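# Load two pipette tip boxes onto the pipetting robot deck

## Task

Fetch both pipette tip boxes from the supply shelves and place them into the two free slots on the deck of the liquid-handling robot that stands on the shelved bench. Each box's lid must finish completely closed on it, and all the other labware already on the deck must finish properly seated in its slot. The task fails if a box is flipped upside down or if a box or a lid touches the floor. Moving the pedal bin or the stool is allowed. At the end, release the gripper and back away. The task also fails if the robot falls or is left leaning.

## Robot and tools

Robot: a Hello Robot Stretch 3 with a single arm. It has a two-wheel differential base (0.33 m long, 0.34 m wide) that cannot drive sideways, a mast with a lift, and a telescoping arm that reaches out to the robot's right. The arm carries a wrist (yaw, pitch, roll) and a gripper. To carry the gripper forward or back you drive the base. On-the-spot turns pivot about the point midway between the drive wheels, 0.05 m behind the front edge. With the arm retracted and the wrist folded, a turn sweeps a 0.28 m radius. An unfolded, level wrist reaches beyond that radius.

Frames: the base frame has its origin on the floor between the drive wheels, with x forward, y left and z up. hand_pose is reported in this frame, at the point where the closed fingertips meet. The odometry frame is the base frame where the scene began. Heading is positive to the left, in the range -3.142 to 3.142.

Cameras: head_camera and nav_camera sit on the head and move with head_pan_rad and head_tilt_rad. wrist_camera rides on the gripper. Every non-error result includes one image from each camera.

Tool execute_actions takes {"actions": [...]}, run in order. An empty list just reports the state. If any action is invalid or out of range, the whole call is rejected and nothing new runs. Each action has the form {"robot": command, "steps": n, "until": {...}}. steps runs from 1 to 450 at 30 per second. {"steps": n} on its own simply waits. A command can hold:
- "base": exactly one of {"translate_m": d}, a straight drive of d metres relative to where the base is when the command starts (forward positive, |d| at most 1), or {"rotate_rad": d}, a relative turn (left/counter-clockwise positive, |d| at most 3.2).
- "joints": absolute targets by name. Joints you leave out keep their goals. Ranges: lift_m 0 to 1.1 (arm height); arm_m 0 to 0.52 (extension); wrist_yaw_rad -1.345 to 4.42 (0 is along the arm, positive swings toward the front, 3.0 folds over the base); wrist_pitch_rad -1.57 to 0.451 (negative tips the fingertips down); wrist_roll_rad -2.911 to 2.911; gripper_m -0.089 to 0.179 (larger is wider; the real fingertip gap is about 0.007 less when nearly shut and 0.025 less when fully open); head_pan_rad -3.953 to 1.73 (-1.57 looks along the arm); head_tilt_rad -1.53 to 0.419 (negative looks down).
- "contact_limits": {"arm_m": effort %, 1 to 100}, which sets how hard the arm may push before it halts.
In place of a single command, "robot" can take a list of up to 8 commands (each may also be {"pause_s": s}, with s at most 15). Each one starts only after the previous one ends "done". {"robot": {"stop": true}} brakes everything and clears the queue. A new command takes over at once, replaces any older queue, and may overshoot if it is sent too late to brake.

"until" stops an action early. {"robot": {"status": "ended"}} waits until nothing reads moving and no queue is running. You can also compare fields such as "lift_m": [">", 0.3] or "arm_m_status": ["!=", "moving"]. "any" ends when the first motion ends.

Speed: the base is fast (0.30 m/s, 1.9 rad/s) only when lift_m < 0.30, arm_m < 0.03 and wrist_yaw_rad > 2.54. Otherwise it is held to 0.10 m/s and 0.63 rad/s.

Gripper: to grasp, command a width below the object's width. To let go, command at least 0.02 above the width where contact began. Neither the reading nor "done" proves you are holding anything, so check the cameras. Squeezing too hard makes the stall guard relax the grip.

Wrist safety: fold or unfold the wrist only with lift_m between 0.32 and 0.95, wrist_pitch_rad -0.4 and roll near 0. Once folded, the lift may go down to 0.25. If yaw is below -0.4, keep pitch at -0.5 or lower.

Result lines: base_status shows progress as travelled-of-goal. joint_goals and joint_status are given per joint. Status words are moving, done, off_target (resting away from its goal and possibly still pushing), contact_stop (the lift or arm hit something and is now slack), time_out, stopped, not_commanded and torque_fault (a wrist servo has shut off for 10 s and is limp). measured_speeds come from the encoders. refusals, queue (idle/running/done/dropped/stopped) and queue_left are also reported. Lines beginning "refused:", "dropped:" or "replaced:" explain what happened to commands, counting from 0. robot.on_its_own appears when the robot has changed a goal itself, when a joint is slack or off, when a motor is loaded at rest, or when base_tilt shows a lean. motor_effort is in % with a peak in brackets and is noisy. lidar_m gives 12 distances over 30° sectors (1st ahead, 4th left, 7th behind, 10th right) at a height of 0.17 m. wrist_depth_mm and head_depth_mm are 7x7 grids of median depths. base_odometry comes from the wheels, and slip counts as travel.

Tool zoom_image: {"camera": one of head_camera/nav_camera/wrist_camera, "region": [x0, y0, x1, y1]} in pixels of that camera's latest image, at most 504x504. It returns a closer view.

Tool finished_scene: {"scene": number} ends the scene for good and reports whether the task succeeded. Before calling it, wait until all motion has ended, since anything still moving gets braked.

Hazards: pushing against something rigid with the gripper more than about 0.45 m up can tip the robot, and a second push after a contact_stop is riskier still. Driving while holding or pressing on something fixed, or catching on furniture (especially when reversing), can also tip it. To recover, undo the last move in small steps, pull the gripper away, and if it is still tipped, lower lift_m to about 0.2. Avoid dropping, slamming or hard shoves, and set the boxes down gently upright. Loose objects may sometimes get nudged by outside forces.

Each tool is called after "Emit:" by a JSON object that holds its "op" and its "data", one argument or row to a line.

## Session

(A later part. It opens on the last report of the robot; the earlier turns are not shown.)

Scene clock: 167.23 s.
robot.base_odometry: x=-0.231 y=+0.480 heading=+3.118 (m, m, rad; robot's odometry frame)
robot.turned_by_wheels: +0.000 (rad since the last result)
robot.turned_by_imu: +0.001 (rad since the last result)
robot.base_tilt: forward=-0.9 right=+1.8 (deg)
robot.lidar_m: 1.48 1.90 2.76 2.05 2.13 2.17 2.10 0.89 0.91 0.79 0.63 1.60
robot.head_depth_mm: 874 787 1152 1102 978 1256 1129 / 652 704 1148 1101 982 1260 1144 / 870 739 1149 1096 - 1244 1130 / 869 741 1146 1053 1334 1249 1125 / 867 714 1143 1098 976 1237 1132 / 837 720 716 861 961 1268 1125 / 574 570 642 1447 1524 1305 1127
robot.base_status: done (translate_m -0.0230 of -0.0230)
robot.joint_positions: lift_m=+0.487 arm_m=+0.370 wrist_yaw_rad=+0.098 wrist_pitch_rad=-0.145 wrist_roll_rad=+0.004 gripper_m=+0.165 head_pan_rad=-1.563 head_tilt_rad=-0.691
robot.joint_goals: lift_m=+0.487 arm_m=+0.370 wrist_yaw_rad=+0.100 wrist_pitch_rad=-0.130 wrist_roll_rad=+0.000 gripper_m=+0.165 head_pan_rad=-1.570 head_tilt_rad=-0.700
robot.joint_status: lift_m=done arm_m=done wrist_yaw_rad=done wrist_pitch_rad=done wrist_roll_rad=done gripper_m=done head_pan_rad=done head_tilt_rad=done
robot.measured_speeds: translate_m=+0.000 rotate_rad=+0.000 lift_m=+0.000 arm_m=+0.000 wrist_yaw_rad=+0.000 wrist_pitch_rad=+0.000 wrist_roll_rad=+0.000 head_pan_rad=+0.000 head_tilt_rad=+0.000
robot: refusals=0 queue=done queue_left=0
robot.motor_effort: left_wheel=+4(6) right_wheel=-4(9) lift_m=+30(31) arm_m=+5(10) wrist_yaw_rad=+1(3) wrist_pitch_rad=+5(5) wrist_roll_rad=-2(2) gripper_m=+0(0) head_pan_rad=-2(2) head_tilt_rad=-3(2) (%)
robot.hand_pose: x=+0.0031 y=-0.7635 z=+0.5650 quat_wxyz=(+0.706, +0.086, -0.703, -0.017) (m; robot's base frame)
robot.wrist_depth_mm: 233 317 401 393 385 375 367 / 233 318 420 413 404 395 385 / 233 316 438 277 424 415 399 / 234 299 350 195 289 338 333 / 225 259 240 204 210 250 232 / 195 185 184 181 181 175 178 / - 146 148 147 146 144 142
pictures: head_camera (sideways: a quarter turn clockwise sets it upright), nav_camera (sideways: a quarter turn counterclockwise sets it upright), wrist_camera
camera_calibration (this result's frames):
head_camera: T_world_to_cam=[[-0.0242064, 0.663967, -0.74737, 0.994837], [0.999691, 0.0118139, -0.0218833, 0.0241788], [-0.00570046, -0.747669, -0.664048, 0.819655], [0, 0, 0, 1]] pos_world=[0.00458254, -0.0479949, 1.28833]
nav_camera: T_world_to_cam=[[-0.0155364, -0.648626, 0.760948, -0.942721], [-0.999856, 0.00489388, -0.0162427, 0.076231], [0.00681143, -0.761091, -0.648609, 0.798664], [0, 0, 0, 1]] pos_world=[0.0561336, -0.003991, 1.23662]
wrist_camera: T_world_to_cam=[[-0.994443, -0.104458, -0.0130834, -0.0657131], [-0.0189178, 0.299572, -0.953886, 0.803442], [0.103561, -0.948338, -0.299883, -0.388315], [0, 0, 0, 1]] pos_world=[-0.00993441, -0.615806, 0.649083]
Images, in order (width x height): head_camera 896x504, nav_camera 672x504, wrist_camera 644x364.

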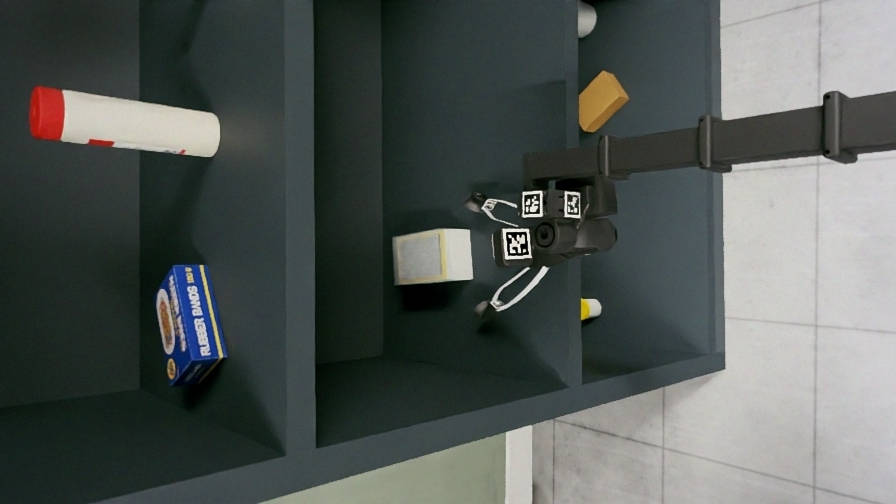

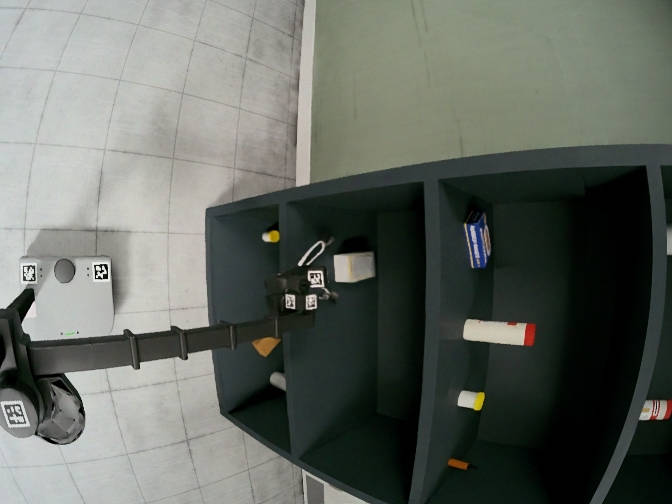

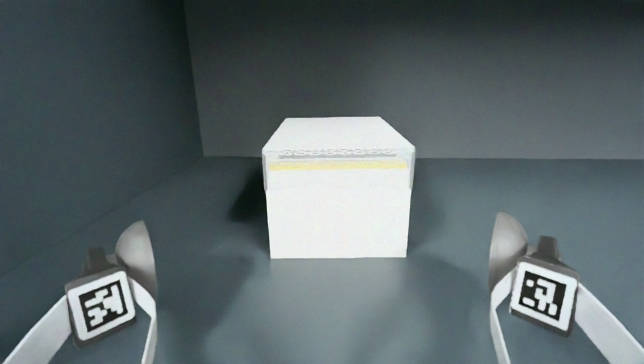

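Emit:
{"op": "execute_actions", "data": {
  "actions": [
    {"robot": [{"joints": {"arm_m": 0.447}}, {"joints": {"gripper_m": 0.01}}, {"joints": {"lift_m": 0.525}}, {"joints": {"wrist_pitch_rad": 0.08, "wrist_yaw_rad": 0.0, "arm_m": 0.0, "lift_m": 0.535}}], "steps": 450, "until": {"robot": {"status": "ended"}}}
  ]
}}

Scene clock: 180.97 s.
robot.base_odometry: x=-0.230 y=+0.480 heading=+3.118 (m, m, rad; robot's odometry frame)
robot.turned_by_wheels: +0.000 (rad since the last result)
robot.turned_by_imu: +0.002 (rad since the last result)
robot.base_tilt: forward=-1.0 right=+2.0 (deg)
robot.lidar_m: 1.48 1.90 2.75 2.05 2.13 2.17 2.10 0.89 0.91 0.79 0.63 1.60
robot.head_depth_mm: 875 787 1159 1102 976 1258 1130 / 653 705 1149 1108 977 1251 1149 / 868 741 1142 1106 951 1236 1148 / 866 741 1142 1099 924 1214 1120 / 868 716 1141 1098 974 1238 1127 / 839 722 714 863 962 1262 1124 / 572 571 642 1441 1535 1300 1123
robot.base_status: done (translate_m -0.0230 of -0.0230)
robot.joint_positions: lift_m=+0.535 arm_m=+0.000 wrist_yaw_rad=+0.000 wrist_pitch_rad=+0.037 wrist_roll_rad=+0.004 gripper_m=+0.035 head_pan_rad=-1.563 head_tilt_rad=-0.691
robot.joint_goals: lift_m=+0.535 arm_m=+0.000 wrist_yaw_rad=+0.000 wrist_pitch_rad=+0.080 wrist_roll_rad=+0.000 gripper_m=+0.034 head_pan_rad=-1.570 head_tilt_rad=-0.700
robot.joint_status: lift_m=done arm_m=done wrist_yaw_rad=done wrist_pitch_rad=done wrist_roll_rad=done gripper_m=done head_pan_rad=done head_tilt_rad=done
robot.measured_speeds: translate_m=+0.000 rotate_rad=+0.000 lift_m=+0.000 arm_m=+0.000 wrist_yaw_rad=+0.000 wrist_pitch_rad=+0.000 wrist_roll_rad=+0.000 head_pan_rad=+0.000 head_tilt_rad=+0.000
robot: refusals=0 queue=done queue_left=0
robot.on_its_own: gripper_m is held at +0.034, not at your +0.010, by its stall guard, which is still easing
robot.motor_effort: left_wheel=+4(4) right_wheel=-4(5) lift_m=+46(49) arm_m=-6(10) wrist_yaw_rad=-1(3) wrist_pitch_rad=+13(14) wrist_roll_rad=-2(2) gripper_m=-22(100) head_pan_rad=-1(2) head_tilt_rad=-3(2) (%)
robot.hand_pose: x=-0.0213 y=-0.4023 z=+0.6588 quat_wxyz=(+0.706, -0.013, -0.708, +0.013) (m; robot's base frame)
robot.wrist_depth_mm: 814 382 669 735 746 743 690 / 814 383 747 746 763 770 723 / 855 381 762 791 773 771 716 / 865 379 593 169 794 797 733 / 884 376 129 128 128 576 551 / 889 377 131 131 131 397 378 / 910 426 440 135 136 850 705
pictures: head_camera (sideways: a quarter turn clockwise sets it upright), nav_camera (sideways: a quarter turn counterclockwise sets it upright), wrist_camera
camera_calibration (this result's frames):
head_camera: T_world_to_cam=[[-0.024206, 0.663967, -0.74737, 0.994837], [0.999691, 0.0118132, -0.0218833, 0.0241788], [-0.005701, -0.747668, -0.664048, 0.819655], [0, 0, 0, 1]] pos_world=[0.00458251, -0.0479949, 1.28833]
nav_camera: T_world_to_cam=[[-0.0155368, -0.648627, 0.760948, -0.942721], [-0.999856, 0.00489461, -0.0162427, 0.076231], [0.00681088, -0.761091, -0.648609, 0.798664], [0, 0, 0, 1]] pos_world=[0.0561336, -0.003991, 1.23662]
wrist_camera: T_world_to_cam=[[-0.99989, -0.00905451, -0.011734, -0.0136774], [0.0105416, 0.122049, -0.992468, 0.738852], [0.0104184, -0.992483, -0.12194, -0.152079], [0, 0, 0, 1]] pos_world=[-0.0198802, -0.241235, 0.714583]
Images, in order (width x height): head_camera 896x504, nav_camera 672x504, wrist_camera 644x364.

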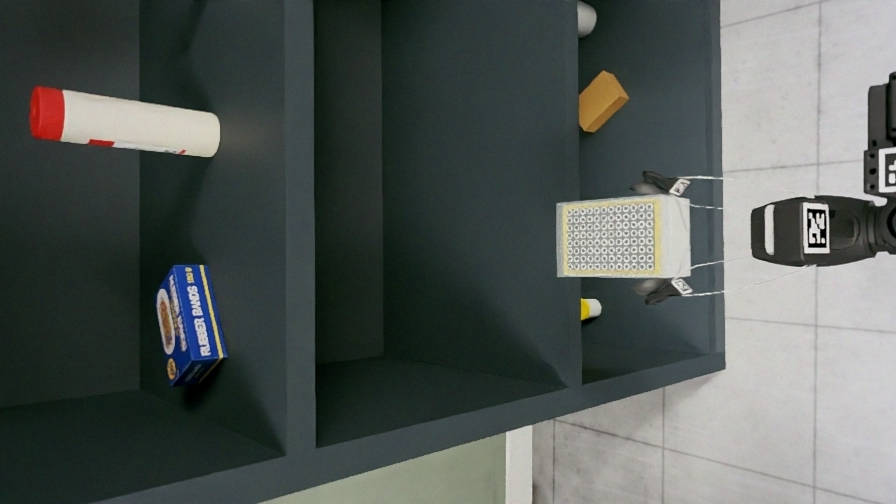

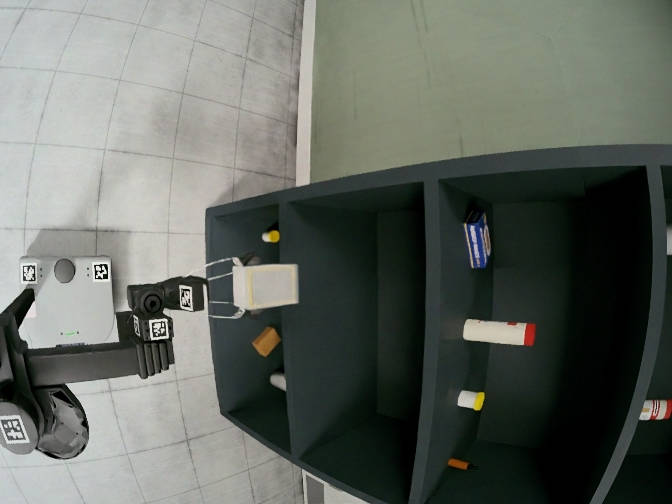

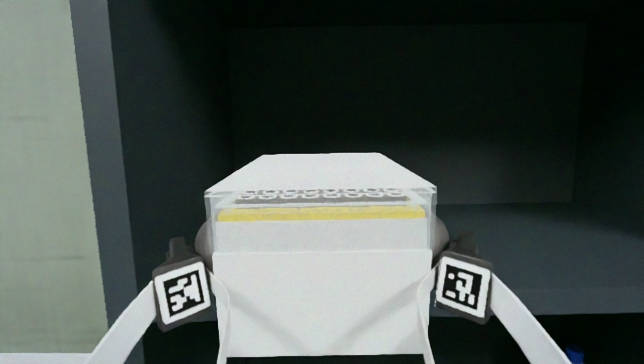

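Emit:
{"op": "execute_actions", "data": {
  "actions": [
    {"robot": [{"base": {"rotate_rad": 0.698}, "joints": {"lift_m": 0.875, "head_tilt_rad": -0.55}}, {"base": {"translate_m": 1.0}}, {"base": {"translate_m": 0.137}}, {"base": {"rotate_rad": 0.853}}, {"joints": {"arm_m": 0.15}}], "steps": 450, "until": {"robot": {"status": "ended"}}},
    {"steps": 450, "until": {"robot": {"status": "ended"}}}
  ]
}}

Scene clock: 207.40 s.
robot.base_odometry: x=-1.119 y=-0.230 heading=-1.615 (m, m, rad; robot's odometry frame)
robot.turned_by_wheels: +1.551 (rad since the last result)
robot.turned_by_imu: +1.566 (rad since the last result)
robot.base_tilt: forward=-1.1 right=+1.8 (deg)
robot.lidar_m: 1.91 1.41 1.85 2.96 2.03 1.48 1.86 0.99 1.31 0.80 0.80 0.86
robot.head_depth_mm: 1114 1212 844 712 - 1337 1171 / 1115 1213 792 707 - 1348 1187 / 1105 1208 842 658 - 1364 1187 / 1093 1136 867 549 1559 1367 1188 / 1109 1221 932 715 1084 1401 1185 / 1105 1219 927 715 1565 1372 1183 / 1104 1217 923 714 1645 1400 1184
robot.base_status: done (rotate_rad +0.8529 of +0.8530)
robot.joint_positions: lift_m=+0.875 arm_m=+0.150 wrist_yaw_rad=+0.000 wrist_pitch_rad=+0.038 wrist_roll_rad=+0.004 gripper_m=+0.038 head_pan_rad=-1.563 head_tilt_rad=-0.556
robot.joint_goals: lift_m=+0.875 arm_m=+0.150 wrist_yaw_rad=+0.000 wrist_pitch_rad=+0.080 wrist_roll_rad=+0.000 gripper_m=+0.037 head_pan_rad=-1.570 head_tilt_rad=-0.550
robot.joint_status: lift_m=done arm_m=done wrist_yaw_rad=done wrist_pitch_rad=done wrist_roll_rad=done gripper_m=done head_pan_rad=done head_tilt_rad=done
robot.measured_speeds: translate_m=+0.000 rotate_rad=+0.000 lift_m=+0.000 arm_m=+0.000 wrist_yaw_rad=+0.000 wrist_pitch_rad=+0.000 wrist_roll_rad=+0.000 head_pan_rad=+0.000 head_tilt_rad=+0.000
robot: refusals=0 queue=done queue_left=0
robot.on_its_own: gripper_m is held at +0.037, not at your +0.010, by its stall guard, which is not easing now
robot.motor_effort: left_wheel=-2(6) right_wheel=+4(9) lift_m=+47(47) arm_m=+4(4) wrist_yaw_rad=-1(1) wrist_pitch_rad=+13(13) wrist_roll_rad=-2(2) gripper_m=-21(22) head_pan_rad=-1(3) head_tilt_rad=+3(14) (%)
robot.hand_pose: x=-0.0213 y=-0.5516 z=+0.9989 quat_wxyz=(+0.706, -0.013, -0.708, +0.013) (m; robot's base frame)
robot.wrist_depth_mm: 797 877 861 878 889 873 857 / 918 914 913 890 895 896 876 / 909 943 915 904 918 926 907 / 918 925 930 169 403 472 827 / 481 468 129 129 129 326 360 / 311 318 131 131 131 280 274 / 231 229 207 135 136 222 221
pictures: head_camera (sideways: a quarter turn clockwise sets it upright), nav_camera (sideways: a quarter turn counterclockwise sets it upright), wrist_camera
camera_calibration (this result's frames):
head_camera: T_world_to_cam=[[-0.0233996, 0.557477, -0.829862, 1.10237], [0.999713, 0.00883058, -0.0222567, 0.0246687], [-0.00507944, -0.830145, -0.557524, 0.681076], [0, 0, 0, 1]] pos_world=[0.00459279, -0.0493702, 1.29508]
nav_camera: T_world_to_cam=[[-0.0163559, -0.540453, 0.841215, -1.04736], [-0.999839, 0.0026006, -0.0177693, 0.0782214], [0.0074158, -0.84137, -0.540408, 0.657899], [0, 0, 0, 1]] pos_world=[0.0561995, -0.0127131, 1.23798]
wrist_camera: T_world_to_cam=[[-0.99989, -0.00902617, -0.0117317, -0.0110342], [0.0105495, 0.121411, -0.992546, 1.09439], [0.0103832, -0.992561, -0.121303, -0.2595], [0, 0, 0, 1]] pos_world=[-0.0198839, -0.390541, 1.05463]
Images, in order (width x height): head_camera 896x504, nav_camera 672x504, wrist_camera 644x364.

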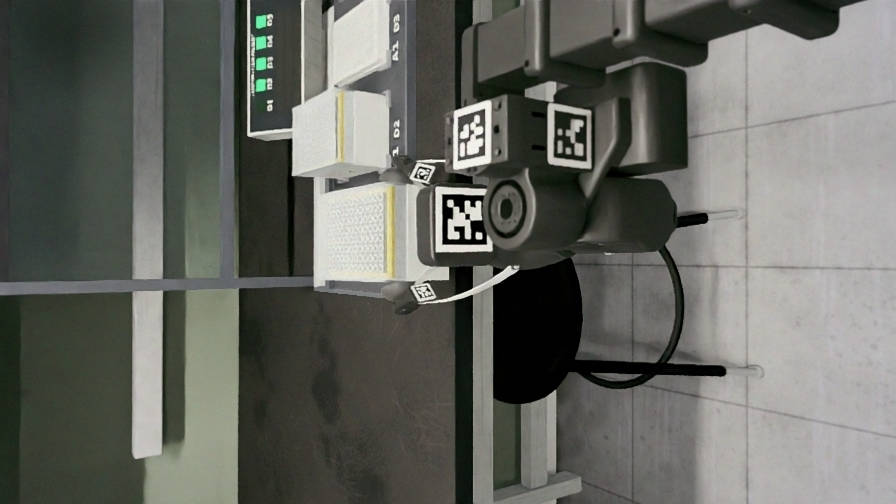

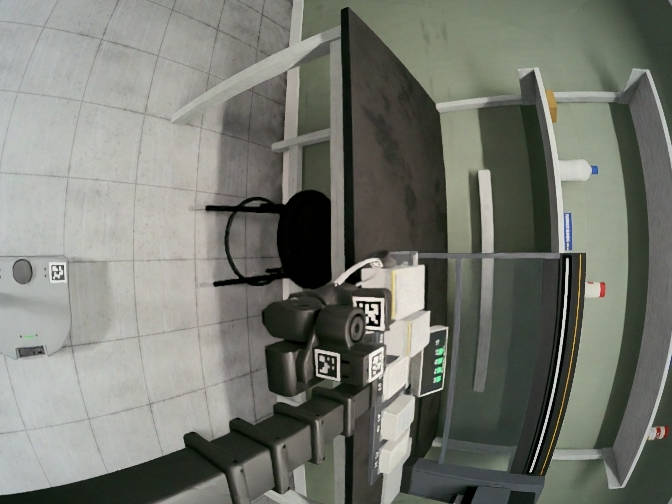

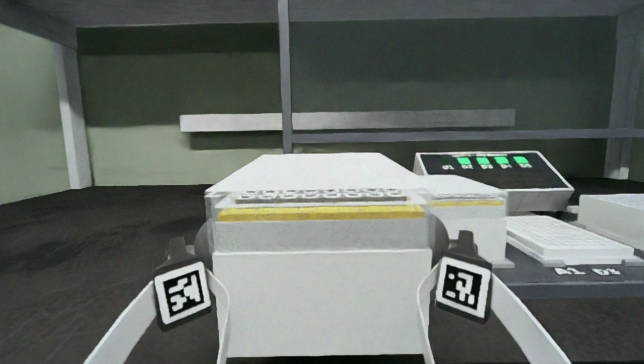

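Emit:
{"op": "execute_actions", "data": {
  "actions": [
    {"robot": [{"base": {"translate_m": -0.003}, "joints": {"wrist_pitch_rad": 0.04}}, {"joints": {"arm_m": 0.315}}, {"joints": {"lift_m": 0.865}}], "steps": 450, "until": {"robot": {"status": "ended"}}}
  ]
}}

Scene clock: 216.90 s.
robot.base_odometry: x=-1.119 y=-0.227 heading=-1.615 (m, m, rad; robot's odometry frame)
robot.turned_by_wheels: +0.000 (rad since the last result)
robot.turned_by_imu: +0.001 (rad since the last result)
robot.base_tilt: forward=-1.0 right=+2.0 (deg)
robot.lidar_m: 1.92 1.41 1.86 2.96 2.03 1.48 1.86 0.99 1.31 0.81 0.80 0.87
robot.head_depth_mm: 1105 1210 843 708 - - 1176 / 1114 1209 847 - 1647 1403 1185 / 1103 1210 992 - 1637 1405 1185 / 1106 1137 818 707 1150 1368 1186 / 1111 1213 926 719 1082 1412 1191 / 1108 1218 925 716 1609 1366 1181 / 1105 1209 923 715 1633 1393 1180
robot.base_status: done (translate_m -0.0030 of -0.0030)
robot.joint_positions: lift_m=+0.865 arm_m=+0.315 wrist_yaw_rad=+0.000 wrist_pitch_rad=+0.006 wrist_roll_rad=+0.004 gripper_m=+0.038 head_pan_rad=-1.563 head_tilt_rad=-0.556
robot.joint_goals: lift_m=+0.865 arm_m=+0.315 wrist_yaw_rad=+0.000 wrist_pitch_rad=+0.040 wrist_roll_rad=+0.000 gripper_m=+0.037 head_pan_rad=-1.570 head_tilt_rad=-0.550
robot.joint_status: lift_m=done arm_m=done wrist_yaw_rad=done wrist_pitch_rad=done wrist_roll_rad=done gripper_m=done head_pan_rad=done head_tilt_rad=done
robot.measured_speeds: translate_m=+0.000 rotate_rad=+0.000 lift_m=+0.000 arm_m=+0.000 wrist_yaw_rad=+0.000 wrist_pitch_rad=+0.000 wrist_roll_rad=+0.000 head_pan_rad=+0.000 head_tilt_rad=+0.000
robot: refusals=0 queue=done queue_left=0
robot.on_its_own: gripper_m is held at +0.037, not at your +0.010, by its stall guard, which is not easing now
robot.motor_effort: left_wheel=-3(7) right_wheel=+3(7) lift_m=+32(46) arm_m=+5(3) wrist_yaw_rad=-1(0) wrist_pitch_rad=+11(14) wrist_roll_rad=-2(2) gripper_m=-21(21) head_pan_rad=-2(1) head_tilt_rad=+3(3) (%)
robot.hand_pose: x=-0.0213 y=-0.7160 z=+0.9814 quat_wxyz=(+0.706, -0.002, -0.708, +0.002) (m; robot's base frame)
robot.wrist_depth_mm: 731 723 728 717 731 718 725 / 735 752 745 747 724 732 740 / 765 778 770 767 770 365 362 / 729 721 612 169 373 317 316 / 392 386 129 129 128 160 152 / 265 271 131 131 131 145 145 / 200 198 162 135 136 159 148
pictures: head_camera (sideways: a quarter turn clockwise sets it upright), nav_camera (sideways: a quarter turn counterclockwise sets it upright), wrist_camera
camera_calibration (this result's frames):
head_camera: T_world_to_cam=[[-0.0233995, 0.557467, -0.829869, 1.10238], [0.999713, 0.00883042, -0.0222567, 0.0246687], [-0.00507928, -0.830152, -0.557514, 0.681063], [0, 0, 0, 1]] pos_world=[0.0045928, -0.0493703, 1.29508]
nav_camera: T_world_to_cam=[[-0.0163559, -0.540443, 0.841222, -1.04736], [-0.999839, 0.00260026, -0.0177694, 0.0782216], [0.00741595, -0.841377, -0.540398, 0.657885], [0, 0, 0, 1]] pos_world=[0.0561995, -0.0127139, 1.23798]
wrist_camera: T_world_to_cam=[[-0.999891, -0.00861774, -0.0119964, -0.012181], [0.0105411, 0.152619, -0.988229, 1.11505], [0.0103472, -0.988248, -0.152511, -0.391109], [0, 0, 0, 1]] pos_world=[-0.0198867, -0.556795, 1.04213]
Images, in order (width x height): head_camera 896x504, nav_camera 672x504, wrist_camera 644x364.

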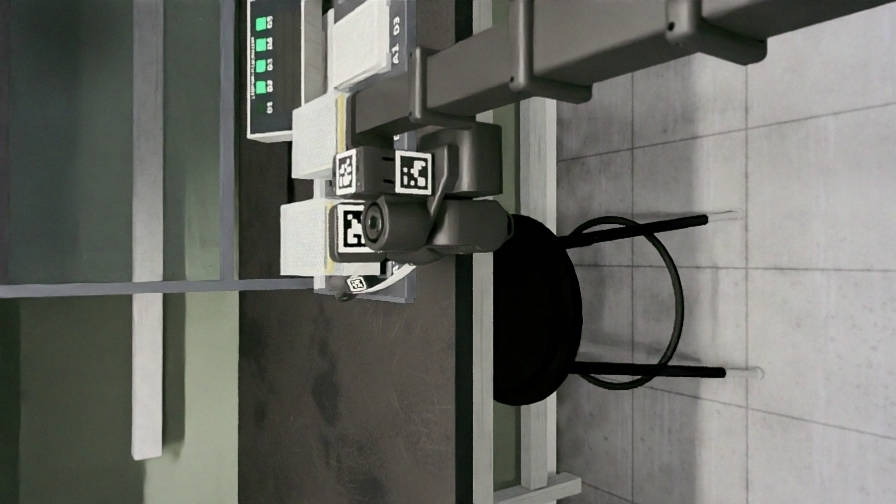

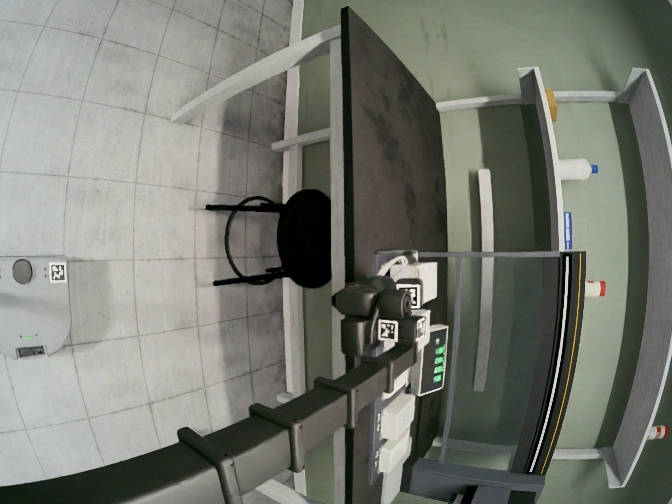

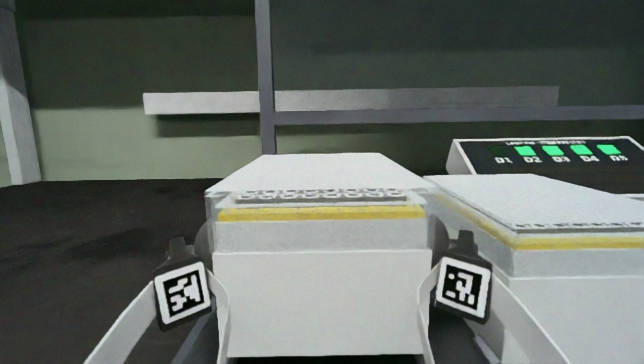

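Emit:
{"op": "execute_actions", "data": {
  "actions": [
    {"robot": [{"joints": {"arm_m": 0.328}}, {"joints": {"lift_m": 0.854}}], "steps": 450, "until": {"robot": {"status": "ended"}}}
  ]
}}

Emit:
{"op": "zoom_image", "data": {
  "camera": "wrist_camera",
  "region": [140, 240, 560, 364]
}}

Scene clock: 227.73 s.
robot.base_odometry: x=-1.119 y=-0.227 heading=-1.615 (m, m, rad; robot's odometry frame)
robot.turned_by_wheels: +0.000 (rad since the last result)
robot.turned_by_imu: +0.001 (rad since the last result)
robot.base_tilt: forward=-1.0 right=+2.0 (deg)
robot.lidar_m: 1.92 1.42 1.85 2.96 2.03 1.48 1.86 0.99 1.31 0.80 0.80 0.87
robot.head_depth_mm: 1114 1210 842 708 - - 1166 / 1117 1208 845 - 1652 1407 1189 / 1114 1211 991 - 1636 1397 1187 / 1106 1128 815 706 1153 1354 1186 / 1100 1210 927 717 1083 1399 1191 / 1107 1213 925 713 1623 1374 1185 / 1099 1210 928 716 1648 1401 1186
robot.base_status: done (translate_m -0.0030 of -0.0030)
robot.joint_positions: lift_m=+0.854 arm_m=+0.328 wrist_yaw_rad=+0.000 wrist_pitch_rad=+0.006 wrist_roll_rad=+0.004 gripper_m=+0.038 head_pan_rad=-1.563 head_tilt_rad=-0.556
robot.joint_goals: lift_m=+0.854 arm_m=+0.328 wrist_yaw_rad=+0.000 wrist_pitch_rad=+0.040 wrist_roll_rad=+0.000 gripper_m=+0.037 head_pan_rad=-1.570 head_tilt_rad=-0.550
robot.joint_status: lift_m=done arm_m=done wrist_yaw_rad=done wrist_pitch_rad=done wrist_roll_rad=done gripper_m=done head_pan_rad=done head_tilt_rad=done
robot.measured_speeds: translate_m=+0.000 rotate_rad=+0.000 lift_m=+0.000 arm_m=+0.000 wrist_yaw_rad=+0.000 wrist_pitch_rad=+0.000 wrist_roll_rad=+0.000 head_pan_rad=+0.000 head_tilt_rad=+0.000
robot: refusals=0 queue=done queue_left=0
robot.on_its_own: gripper_m is held at +0.037, not at your +0.010, by its stall guard, which is not easing now
robot.motor_effort: left_wheel=-2(2) right_wheel=+4(3) lift_m=+32(33) arm_m=+5(5) wrist_yaw_rad=-1(1) wrist_pitch_rad=+11(10) wrist_roll_rad=-2(2) gripper_m=-21(21) head_pan_rad=-2(2) head_tilt_rad=+4(3) (%)
robot.hand_pose: x=-0.0213 y=-0.7290 z=+0.9703 quat_wxyz=(+0.706, -0.002, -0.708, +0.002) (m; robot's base frame)
robot.wrist_depth_mm: 720 712 702 715 715 705 712 / 741 719 689 730 724 721 726 / 765 759 762 762 750 354 352 / 690 668 556 169 461 205 288 / 358 354 129 129 128 148 130 / 241 248 131 131 131 131 130 / 182 176 146 136 136 147 134
pictures: head_camera (sideways: a quarter turn clockwise sets it upright), nav_camera (sideways: a quarter turn counterclockwise sets it upright), wrist_camera
camera_calibration (this result's frames):
head_camera: T_world_to_cam=[[-0.0233993, 0.557467, -0.829869, 1.10238], [0.999713, 0.00883007, -0.0222567, 0.0246687], [-0.00507958, -0.830152, -0.557514, 0.681063], [0, 0, 0, 1]] pos_world=[0.00459278, -0.0493703, 1.29508]
nav_camera: T_world_to_cam=[[-0.0163561, -0.540443, 0.841222, -1.04736], [-0.999839, 0.00260062, -0.0177694, 0.0782216], [0.00741565, -0.841377, -0.540398, 0.657886], [0, 0, 0, 1]] pos_world=[0.0561995, -0.012714, 1.23798]
wrist_camera: T_world_to_cam=[[-0.999891, -0.00861506, -0.011998, -0.0124221], [0.010541, 0.152825, -0.988197, 1.10623], [0.010347, -0.988216, -0.152717, -0.405414], [0, 0, 0, 1]] pos_world=[-0.0198867, -0.569802, 1.03111]
Images, in order (width x height): head_camera 896x504, nav_camera 672x504, wrist_camera 644x364.

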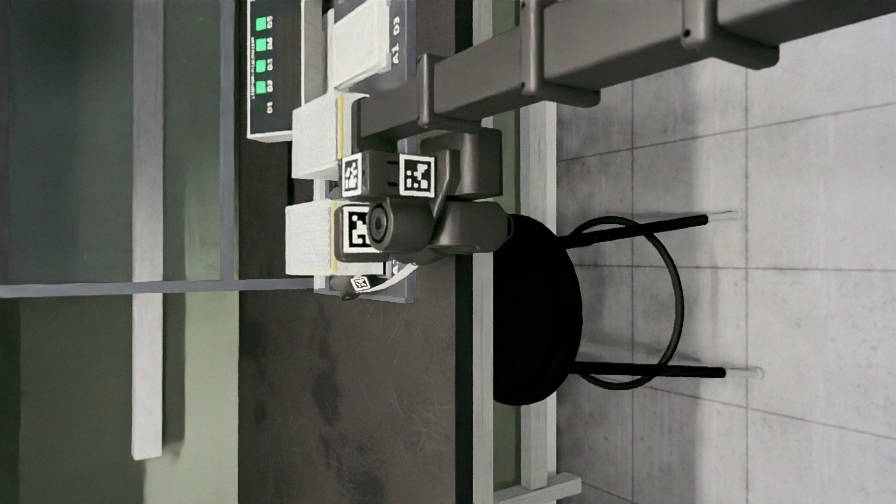

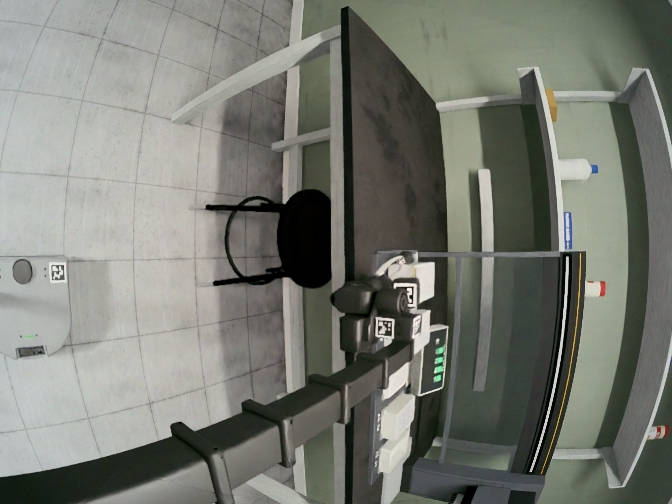

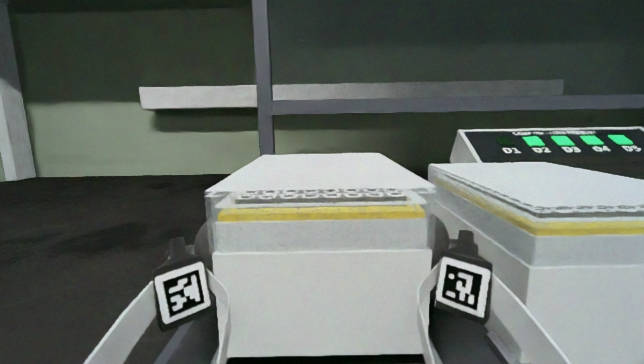

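Region (140, 240, 560, 364) of wrist_camera's 644x364 image, scaled by 1.200; it fills the top 149 rows of this view, and the rest is white.

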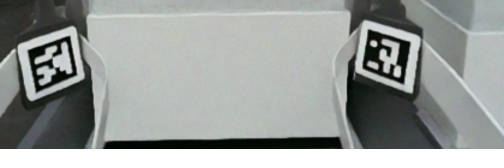

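Emit:
{"op": "execute_actions", "data": {
  "actions": []
}}

Scene clock: 235.57 s.
robot.base_odometry: x=-1.119 y=-0.227 heading=-1.615 (m, m, rad; robot's odometry frame)
robot.turned_by_wheels: +0.000 (rad since the last result)
robot.turned_by_imu: +0.000 (rad since the last result)
robot.base_tilt: forward=-1.1 right=+2.0 (deg)
robot.lidar_m: 1.92 1.41 1.85 2.96 2.03 1.48 1.86 0.99 1.31 0.80 0.80 0.87
robot.head_depth_mm: 1113 1216 849 711 - - 1164 / 1106 1207 846 - 1648 1410 1188 / 1109 1201 986 - 1640 1405 1183 / 1109 1136 815 707 1153 1371 1190 / 1105 1211 924 717 1089 1412 1181 / 1103 1215 925 716 1618 1367 1184 / 1104 1211 924 714 1644 1402 1189
robot.base_status: done (translate_m -0.0030 of -0.0030)
robot.joint_positions: lift_m=+0.854 arm_m=+0.328 wrist_yaw_rad=+0.000 wrist_pitch_rad=+0.006 wrist_roll_rad=+0.004 gripper_m=+0.038 head_pan_rad=-1.563 head_tilt_rad=-0.556
robot.joint_goals: lift_m=+0.854 arm_m=+0.328 wrist_yaw_rad=+0.000 wrist_pitch_rad=+0.040 wrist_roll_rad=+0.000 gripper_m=+0.037 head_pan_rad=-1.570 head_tilt_rad=-0.550
robot.joint_status: lift_m=done arm_m=done wrist_yaw_rad=done wrist_pitch_rad=done wrist_roll_rad=done gripper_m=done head_pan_rad=done head_tilt_rad=done
robot.measured_speeds: translate_m=+0.000 rotate_rad=+0.000 lift_m=+0.000 arm_m=+0.000 wrist_yaw_rad=+0.000 wrist_pitch_rad=+0.000 wrist_roll_rad=+0.000 head_pan_rad=+0.000 head_tilt_rad=+0.000
robot: refusals=0 queue=done queue_left=0
robot.on_its_own: gripper_m is held at +0.037, not at your +0.010, by its stall guard, which is not easing now
robot.motor_effort: left_wheel=-2(3) right_wheel=+3(3) lift_m=+32(32) arm_m=+4(5) wrist_yaw_rad=-1(1) wrist_pitch_rad=+11(10) wrist_roll_rad=-2(2) gripper_m=-21(21) head_pan_rad=-2(2) head_tilt_rad=+3(4) (%)
robot.hand_pose: x=-0.0213 y=-0.7290 z=+0.9703 quat_wxyz=(+0.706, -0.002, -0.708, +0.002) (m; robot's base frame)
robot.wrist_depth_mm: 717 724 719 712 708 722 705 / 739 730 692 717 721 719 722 / 755 758 756 749 743 351 350 / 688 662 557 169 463 204 288 / 359 352 129 129 129 148 130 / 241 247 131 131 131 132 130 / 183 177 146 135 136 147 134
pictures: head_camera (sideways: a quarter turn clockwise sets it upright), nav_camera (sideways: a quarter turn counterclockwise sets it upright), wrist_camera
camera_calibration (this result's frames):
head_camera: T_world_to_cam=[[-0.0233994, 0.557467, -0.829869, 1.10238], [0.999713, 0.00883019, -0.0222567, 0.0246687], [-0.00507948, -0.830152, -0.557514, 0.681063], [0, 0, 0, 1]] pos_world=[0.00459278, -0.0493703, 1.29508]
nav_camera: T_world_to_cam=[[-0.0163561, -0.540443, 0.841222, -1.04736], [-0.999839, 0.0026005, -0.0177694, 0.0782216], [0.00741575, -0.841377, -0.540398, 0.657886], [0, 0, 0, 1]] pos_world=[0.0561995, -0.0127139, 1.23798]
wrist_camera: T_world_to_cam=[[-0.999891, -0.00861526, -0.0119981, -0.0124222], [0.010541, 0.152825, -0.988197, 1.10623], [0.0103472, -0.988216, -0.152717, -0.405414], [0, 0, 0, 1]] pos_world=[-0.0198867, -0.569802, 1.03111]
Images, in order (width x height): head_camera 896x504, nav_camera 672x504, wrist_camera 644x364.

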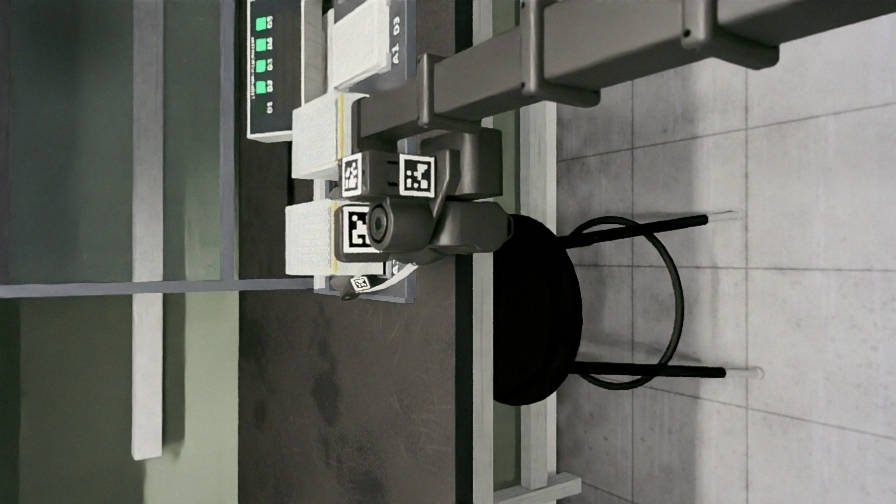

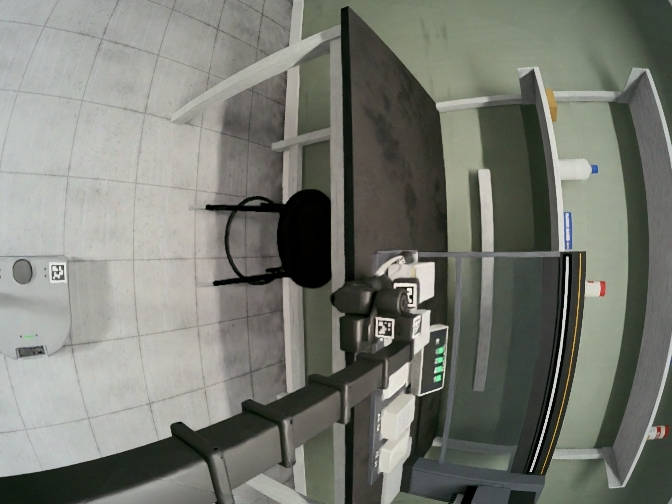

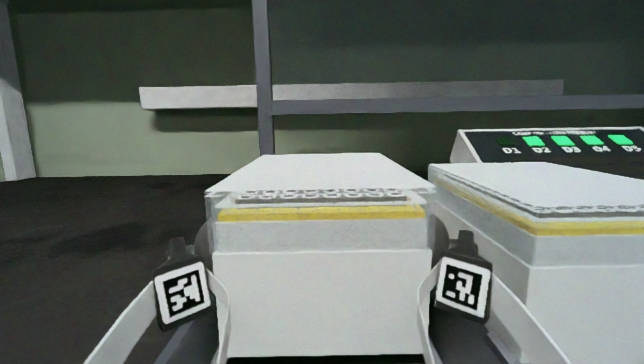

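Emit:
{"op": "execute_actions", "data": {
  "actions": [
    {"robot":[{"joints":{"arm_m":0.3265}},{"joints":{"lift_m":0.849}}],"steps":150,"until":{"robot":{"status":"ended"}}},
    {"steps":10}
  ]
}}

Scene clock: 239.87 s.
robot.base_odometry: x=-1.119 y=-0.227 heading=-1.615 (m, m, rad; robot's odometry frame)
robot.turned_by_wheels: +0.000 (rad since the last result)
robot.turned_by_imu: +0.001 (rad since the last result)
robot.base_tilt: forward=-1.1 right=+2.0 (deg)
robot.lidar_m: 1.92 1.41 1.86 2.96 2.03 1.48 1.86 0.99 1.31 0.80 0.80 0.87
robot.head_depth_mm: 1111 1210 845 707 - - 1163 / 1110 1216 831 - 1631 1398 1185 / 1113 1208 871 - 1638 1406 1184 / 1110 1141 778 705 1145 1367 1180 / 1101 1223 926 717 1082 1412 1190 / 1104 1212 925 715 1610 1374 1182 / 1110 1208 927 716 1645 1406 1188
robot.base_status: done (translate_m -0.0030 of -0.0030)
robot.joint_positions: lift_m=+0.849 arm_m=+0.327 wrist_yaw_rad=+0.000 wrist_pitch_rad=+0.006 wrist_roll_rad=+0.004 gripper_m=+0.038 head_pan_rad=-1.563 head_tilt_rad=-0.556
robot.joint_goals: lift_m=+0.849 arm_m=+0.327 wrist_yaw_rad=+0.000 wrist_pitch_rad=+0.040 wrist_roll_rad=+0.000 gripper_m=+0.037 head_pan_rad=-1.570 head_tilt_rad=-0.550
robot.joint_status: lift_m=done arm_m=done wrist_yaw_rad=done wrist_pitch_rad=done wrist_roll_rad=done gripper_m=done head_pan_rad=done head_tilt_rad=done
robot.measured_speeds: translate_m=+0.000 rotate_rad=+0.000 lift_m=+0.000 arm_m=+0.000 wrist_yaw_rad=+0.000 wrist_pitch_rad=+0.000 wrist_roll_rad=+0.000 head_pan_rad=+0.000 head_tilt_rad=+0.000
robot: refusals=0 queue=done queue_left=0
robot.on_its_own: gripper_m is held at +0.037, not at your +0.010, by its stall guard, which is not easing now
robot.motor_effort: left_wheel=-3(3) right_wheel=+3(3) lift_m=+32(32) arm_m=-6(7) wrist_yaw_rad=+0(1) wrist_pitch_rad=+10(11) wrist_roll_rad=-2(2) gripper_m=-21(21) head_pan_rad=-3(2) head_tilt_rad=+4(3) (%)
robot.hand_pose: x=-0.0213 y=-0.7282 z=+0.9653 quat_wxyz=(+0.706, -0.002, -0.708, +0.002) (m; robot's base frame)
robot.wrist_depth_mm: 719 726 721 708 705 720 701 / 735 731 699 720 723 732 718 / 753 766 753 756 751 351 347 / 657 638 529 168 243 185 173 / 342 338 129 128 129 146 129 / 231 231 131 131 131 133 131 / 174 164 136 135 136 143 135
pictures: head_camera (sideways: a quarter turn clockwise sets it upright), nav_camera (sideways: a quarter turn counterclockwise sets it upright), wrist_camera
camera_calibration (this result's frames):
head_camera: T_world_to_cam=[[-0.0233995, 0.557467, -0.829869, 1.10238], [0.999713, 0.0088303, -0.0222567, 0.0246687], [-0.00507938, -0.830152, -0.557514, 0.681063], [0, 0, 0, 1]] pos_world=[0.00459279, -0.0493703, 1.29508]
nav_camera: T_world_to_cam=[[-0.016356, -0.540443, 0.841222, -1.04736], [-0.999839, 0.00260038, -0.0177694, 0.0782216], [0.00741585, -0.841377, -0.540398, 0.657885], [0, 0, 0, 1]] pos_world=[0.0561995, -0.0127139, 1.23798]
wrist_camera: T_world_to_cam=[[-0.999891, -0.00860952, -0.011999, -0.0124713], [0.010542, 0.1529, -0.988185, 1.10119], [0.0103425, -0.988204, -0.152793, -0.405272], [0, 0, 0, 1]] pos_world=[-0.0198871, -0.568971, 1.02611]
Images, in order (width x height): head_camera 896x504, nav_camera 672x504, wrist_camera 644x364.

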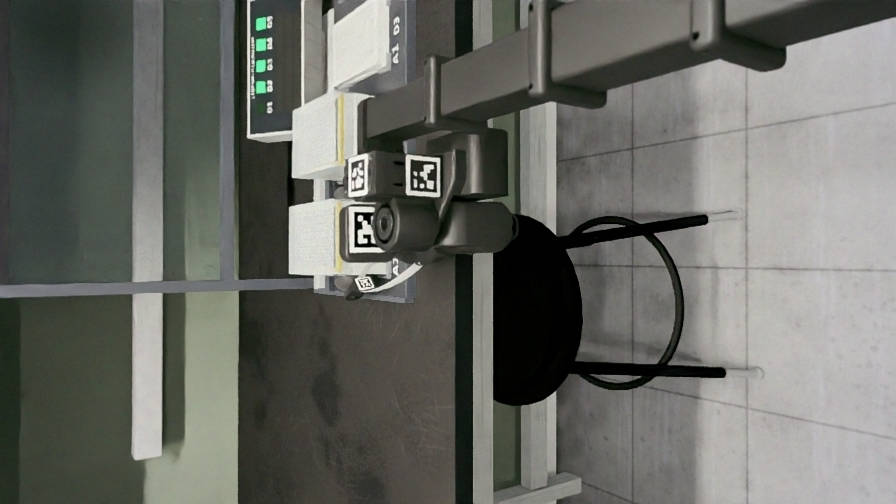

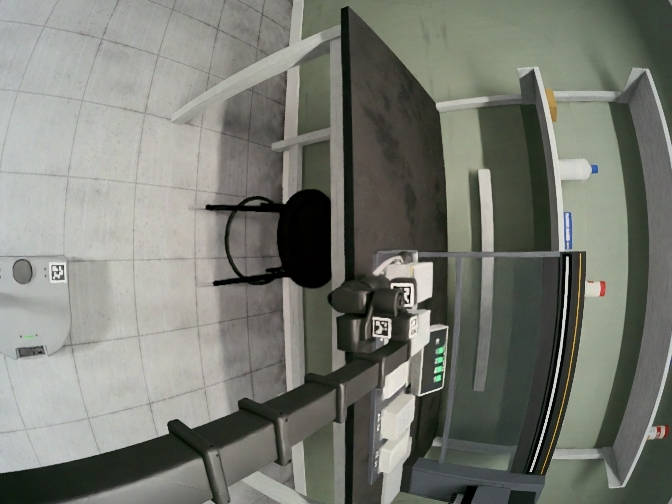

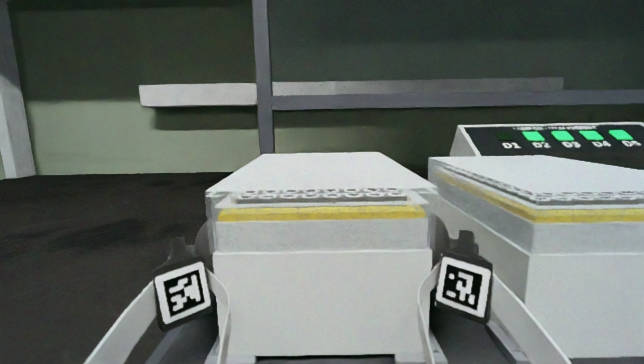

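Emit:
{"op": "execute_actions", "data": {
  "actions": [
    {"robot":{"joints":{"lift_m":0.8465}},"steps":150,"until":{"robot":{"status":"ended"}}},
    {"steps":10}
  ]
}}

Scene clock: 242.60 s.
robot.base_odometry: x=-1.119 y=-0.227 heading=-1.615 (m, m, rad; robot's odometry frame)
robot.turned_by_wheels: +0.000 (rad since the last result)
robot.turned_by_imu: +0.000 (rad since the last result)
robot.base_tilt: forward=-0.9 right=+2.0 (deg)
robot.lidar_m: 1.91 1.41 1.86 2.96 2.03 1.48 1.86 0.99 1.31 0.80 0.80 0.87
robot.head_depth_mm: 1115 1214 845 708 - - 1164 / 1112 1208 836 - 1637 1402 1189 / 1103 1212 868 - 1649 1403 1187 / 1108 1132 779 706 1146 1362 1191 / 1110 1209 926 717 1082 1405 1188 / 1102 1213 929 716 1611 1378 1186 / 1105 1211 920 715 1632 1403 1187
robot.base_status: done (translate_m -0.0030 of -0.0030)
robot.joint_positions: lift_m=+0.847 arm_m=+0.327 wrist_yaw_rad=-0.001 wrist_pitch_rad=+0.006 wrist_roll_rad=+0.004 gripper_m=+0.038 head_pan_rad=-1.563 head_tilt_rad=-0.556
robot.joint_goals: lift_m=+0.847 arm_m=+0.327 wrist_yaw_rad=+0.000 wrist_pitch_rad=+0.040 wrist_roll_rad=+0.000 gripper_m=+0.037 head_pan_rad=-1.570 head_tilt_rad=-0.550
robot.joint_status: lift_m=done arm_m=done wrist_yaw_rad=done wrist_pitch_rad=done wrist_roll_rad=done gripper_m=done head_pan_rad=done head_tilt_rad=done
robot.measured_speeds: translate_m=+0.000 rotate_rad=+0.000 lift_m=+0.000 arm_m=+0.000 wrist_yaw_rad=+0.000 wrist_pitch_rad=+0.000 wrist_roll_rad=+0.000 head_pan_rad=+0.000 head_tilt_rad=+0.000
robot: refusals=0 queue=done queue_left=0
robot.on_its_own: gripper_m is held at +0.037, not at your +0.010, by its stall guard, which is not easing now
robot.motor_effort: left_wheel=-2(3) right_wheel=+4(4) lift_m=+31(32) arm_m=-5(6) wrist_yaw_rad=+0(0) wrist_pitch_rad=+10(10) wrist_roll_rad=-2(2) gripper_m=-21(21) head_pan_rad=-1(2) head_tilt_rad=+3(4) (%)
robot.hand_pose: x=-0.0216 y=-0.7282 z=+0.9628 quat_wxyz=(+0.706, -0.002, -0.708, +0.002) (m; robot's base frame)
robot.wrist_depth_mm: 732 718 724 719 714 712 713 / 743 740 675 744 722 672 734 / 764 758 750 748 760 345 339 / 644 630 531 163 232 184 162 / 336 332 128 128 128 145 129 / 227 225 131 131 131 133 131 / 171 160 136 136 135 140 135
pictures: head_camera (sideways: a quarter turn clockwise sets it upright), nav_camera (sideways: a quarter turn counterclockwise sets it upright), wrist_camera
camera_calibration (this result's frames):
head_camera: T_world_to_cam=[[-0.0233993, 0.557467, -0.829869, 1.10238], [0.999713, 0.00882995, -0.0222567, 0.0246687], [-0.00507968, -0.830152, -0.557514, 0.681063], [0, 0, 0, 1]] pos_world=[0.00459277, -0.0493703, 1.29508]
nav_camera: T_world_to_cam=[[-0.0163562, -0.540443, 0.841222, -1.04736], [-0.999839, 0.00260074, -0.0177694, 0.0782216], [0.00741555, -0.841377, -0.540398, 0.657886], [0, 0, 0, 1]] pos_world=[0.0561995, -0.0127139, 1.23798]
wrist_camera: T_world_to_cam=[[-0.999899, -0.00763464, -0.011994, -0.012046], [0.0106861, 0.15289, -0.988185, 1.09873], [0.0093782, -0.988214, -0.152793, -0.405651], [0, 0, 0, 1]] pos_world=[-0.0199816, -0.568946, 1.02362]
Images, in order (width x height): head_camera 896x504, nav_camera 672x504, wrist_camera 644x364.

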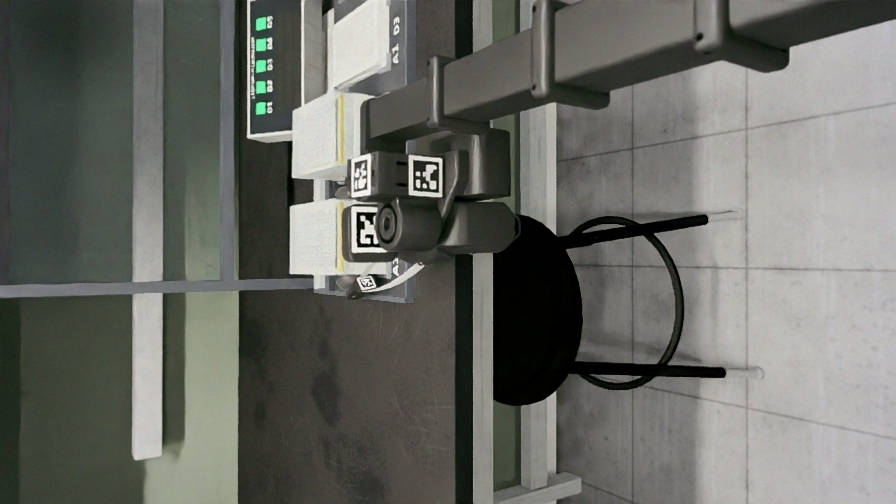

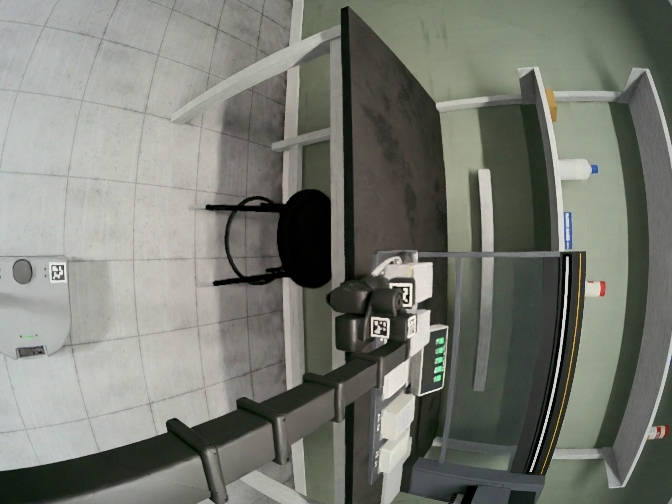

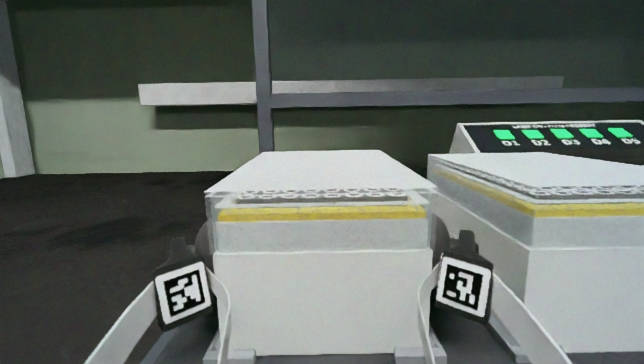

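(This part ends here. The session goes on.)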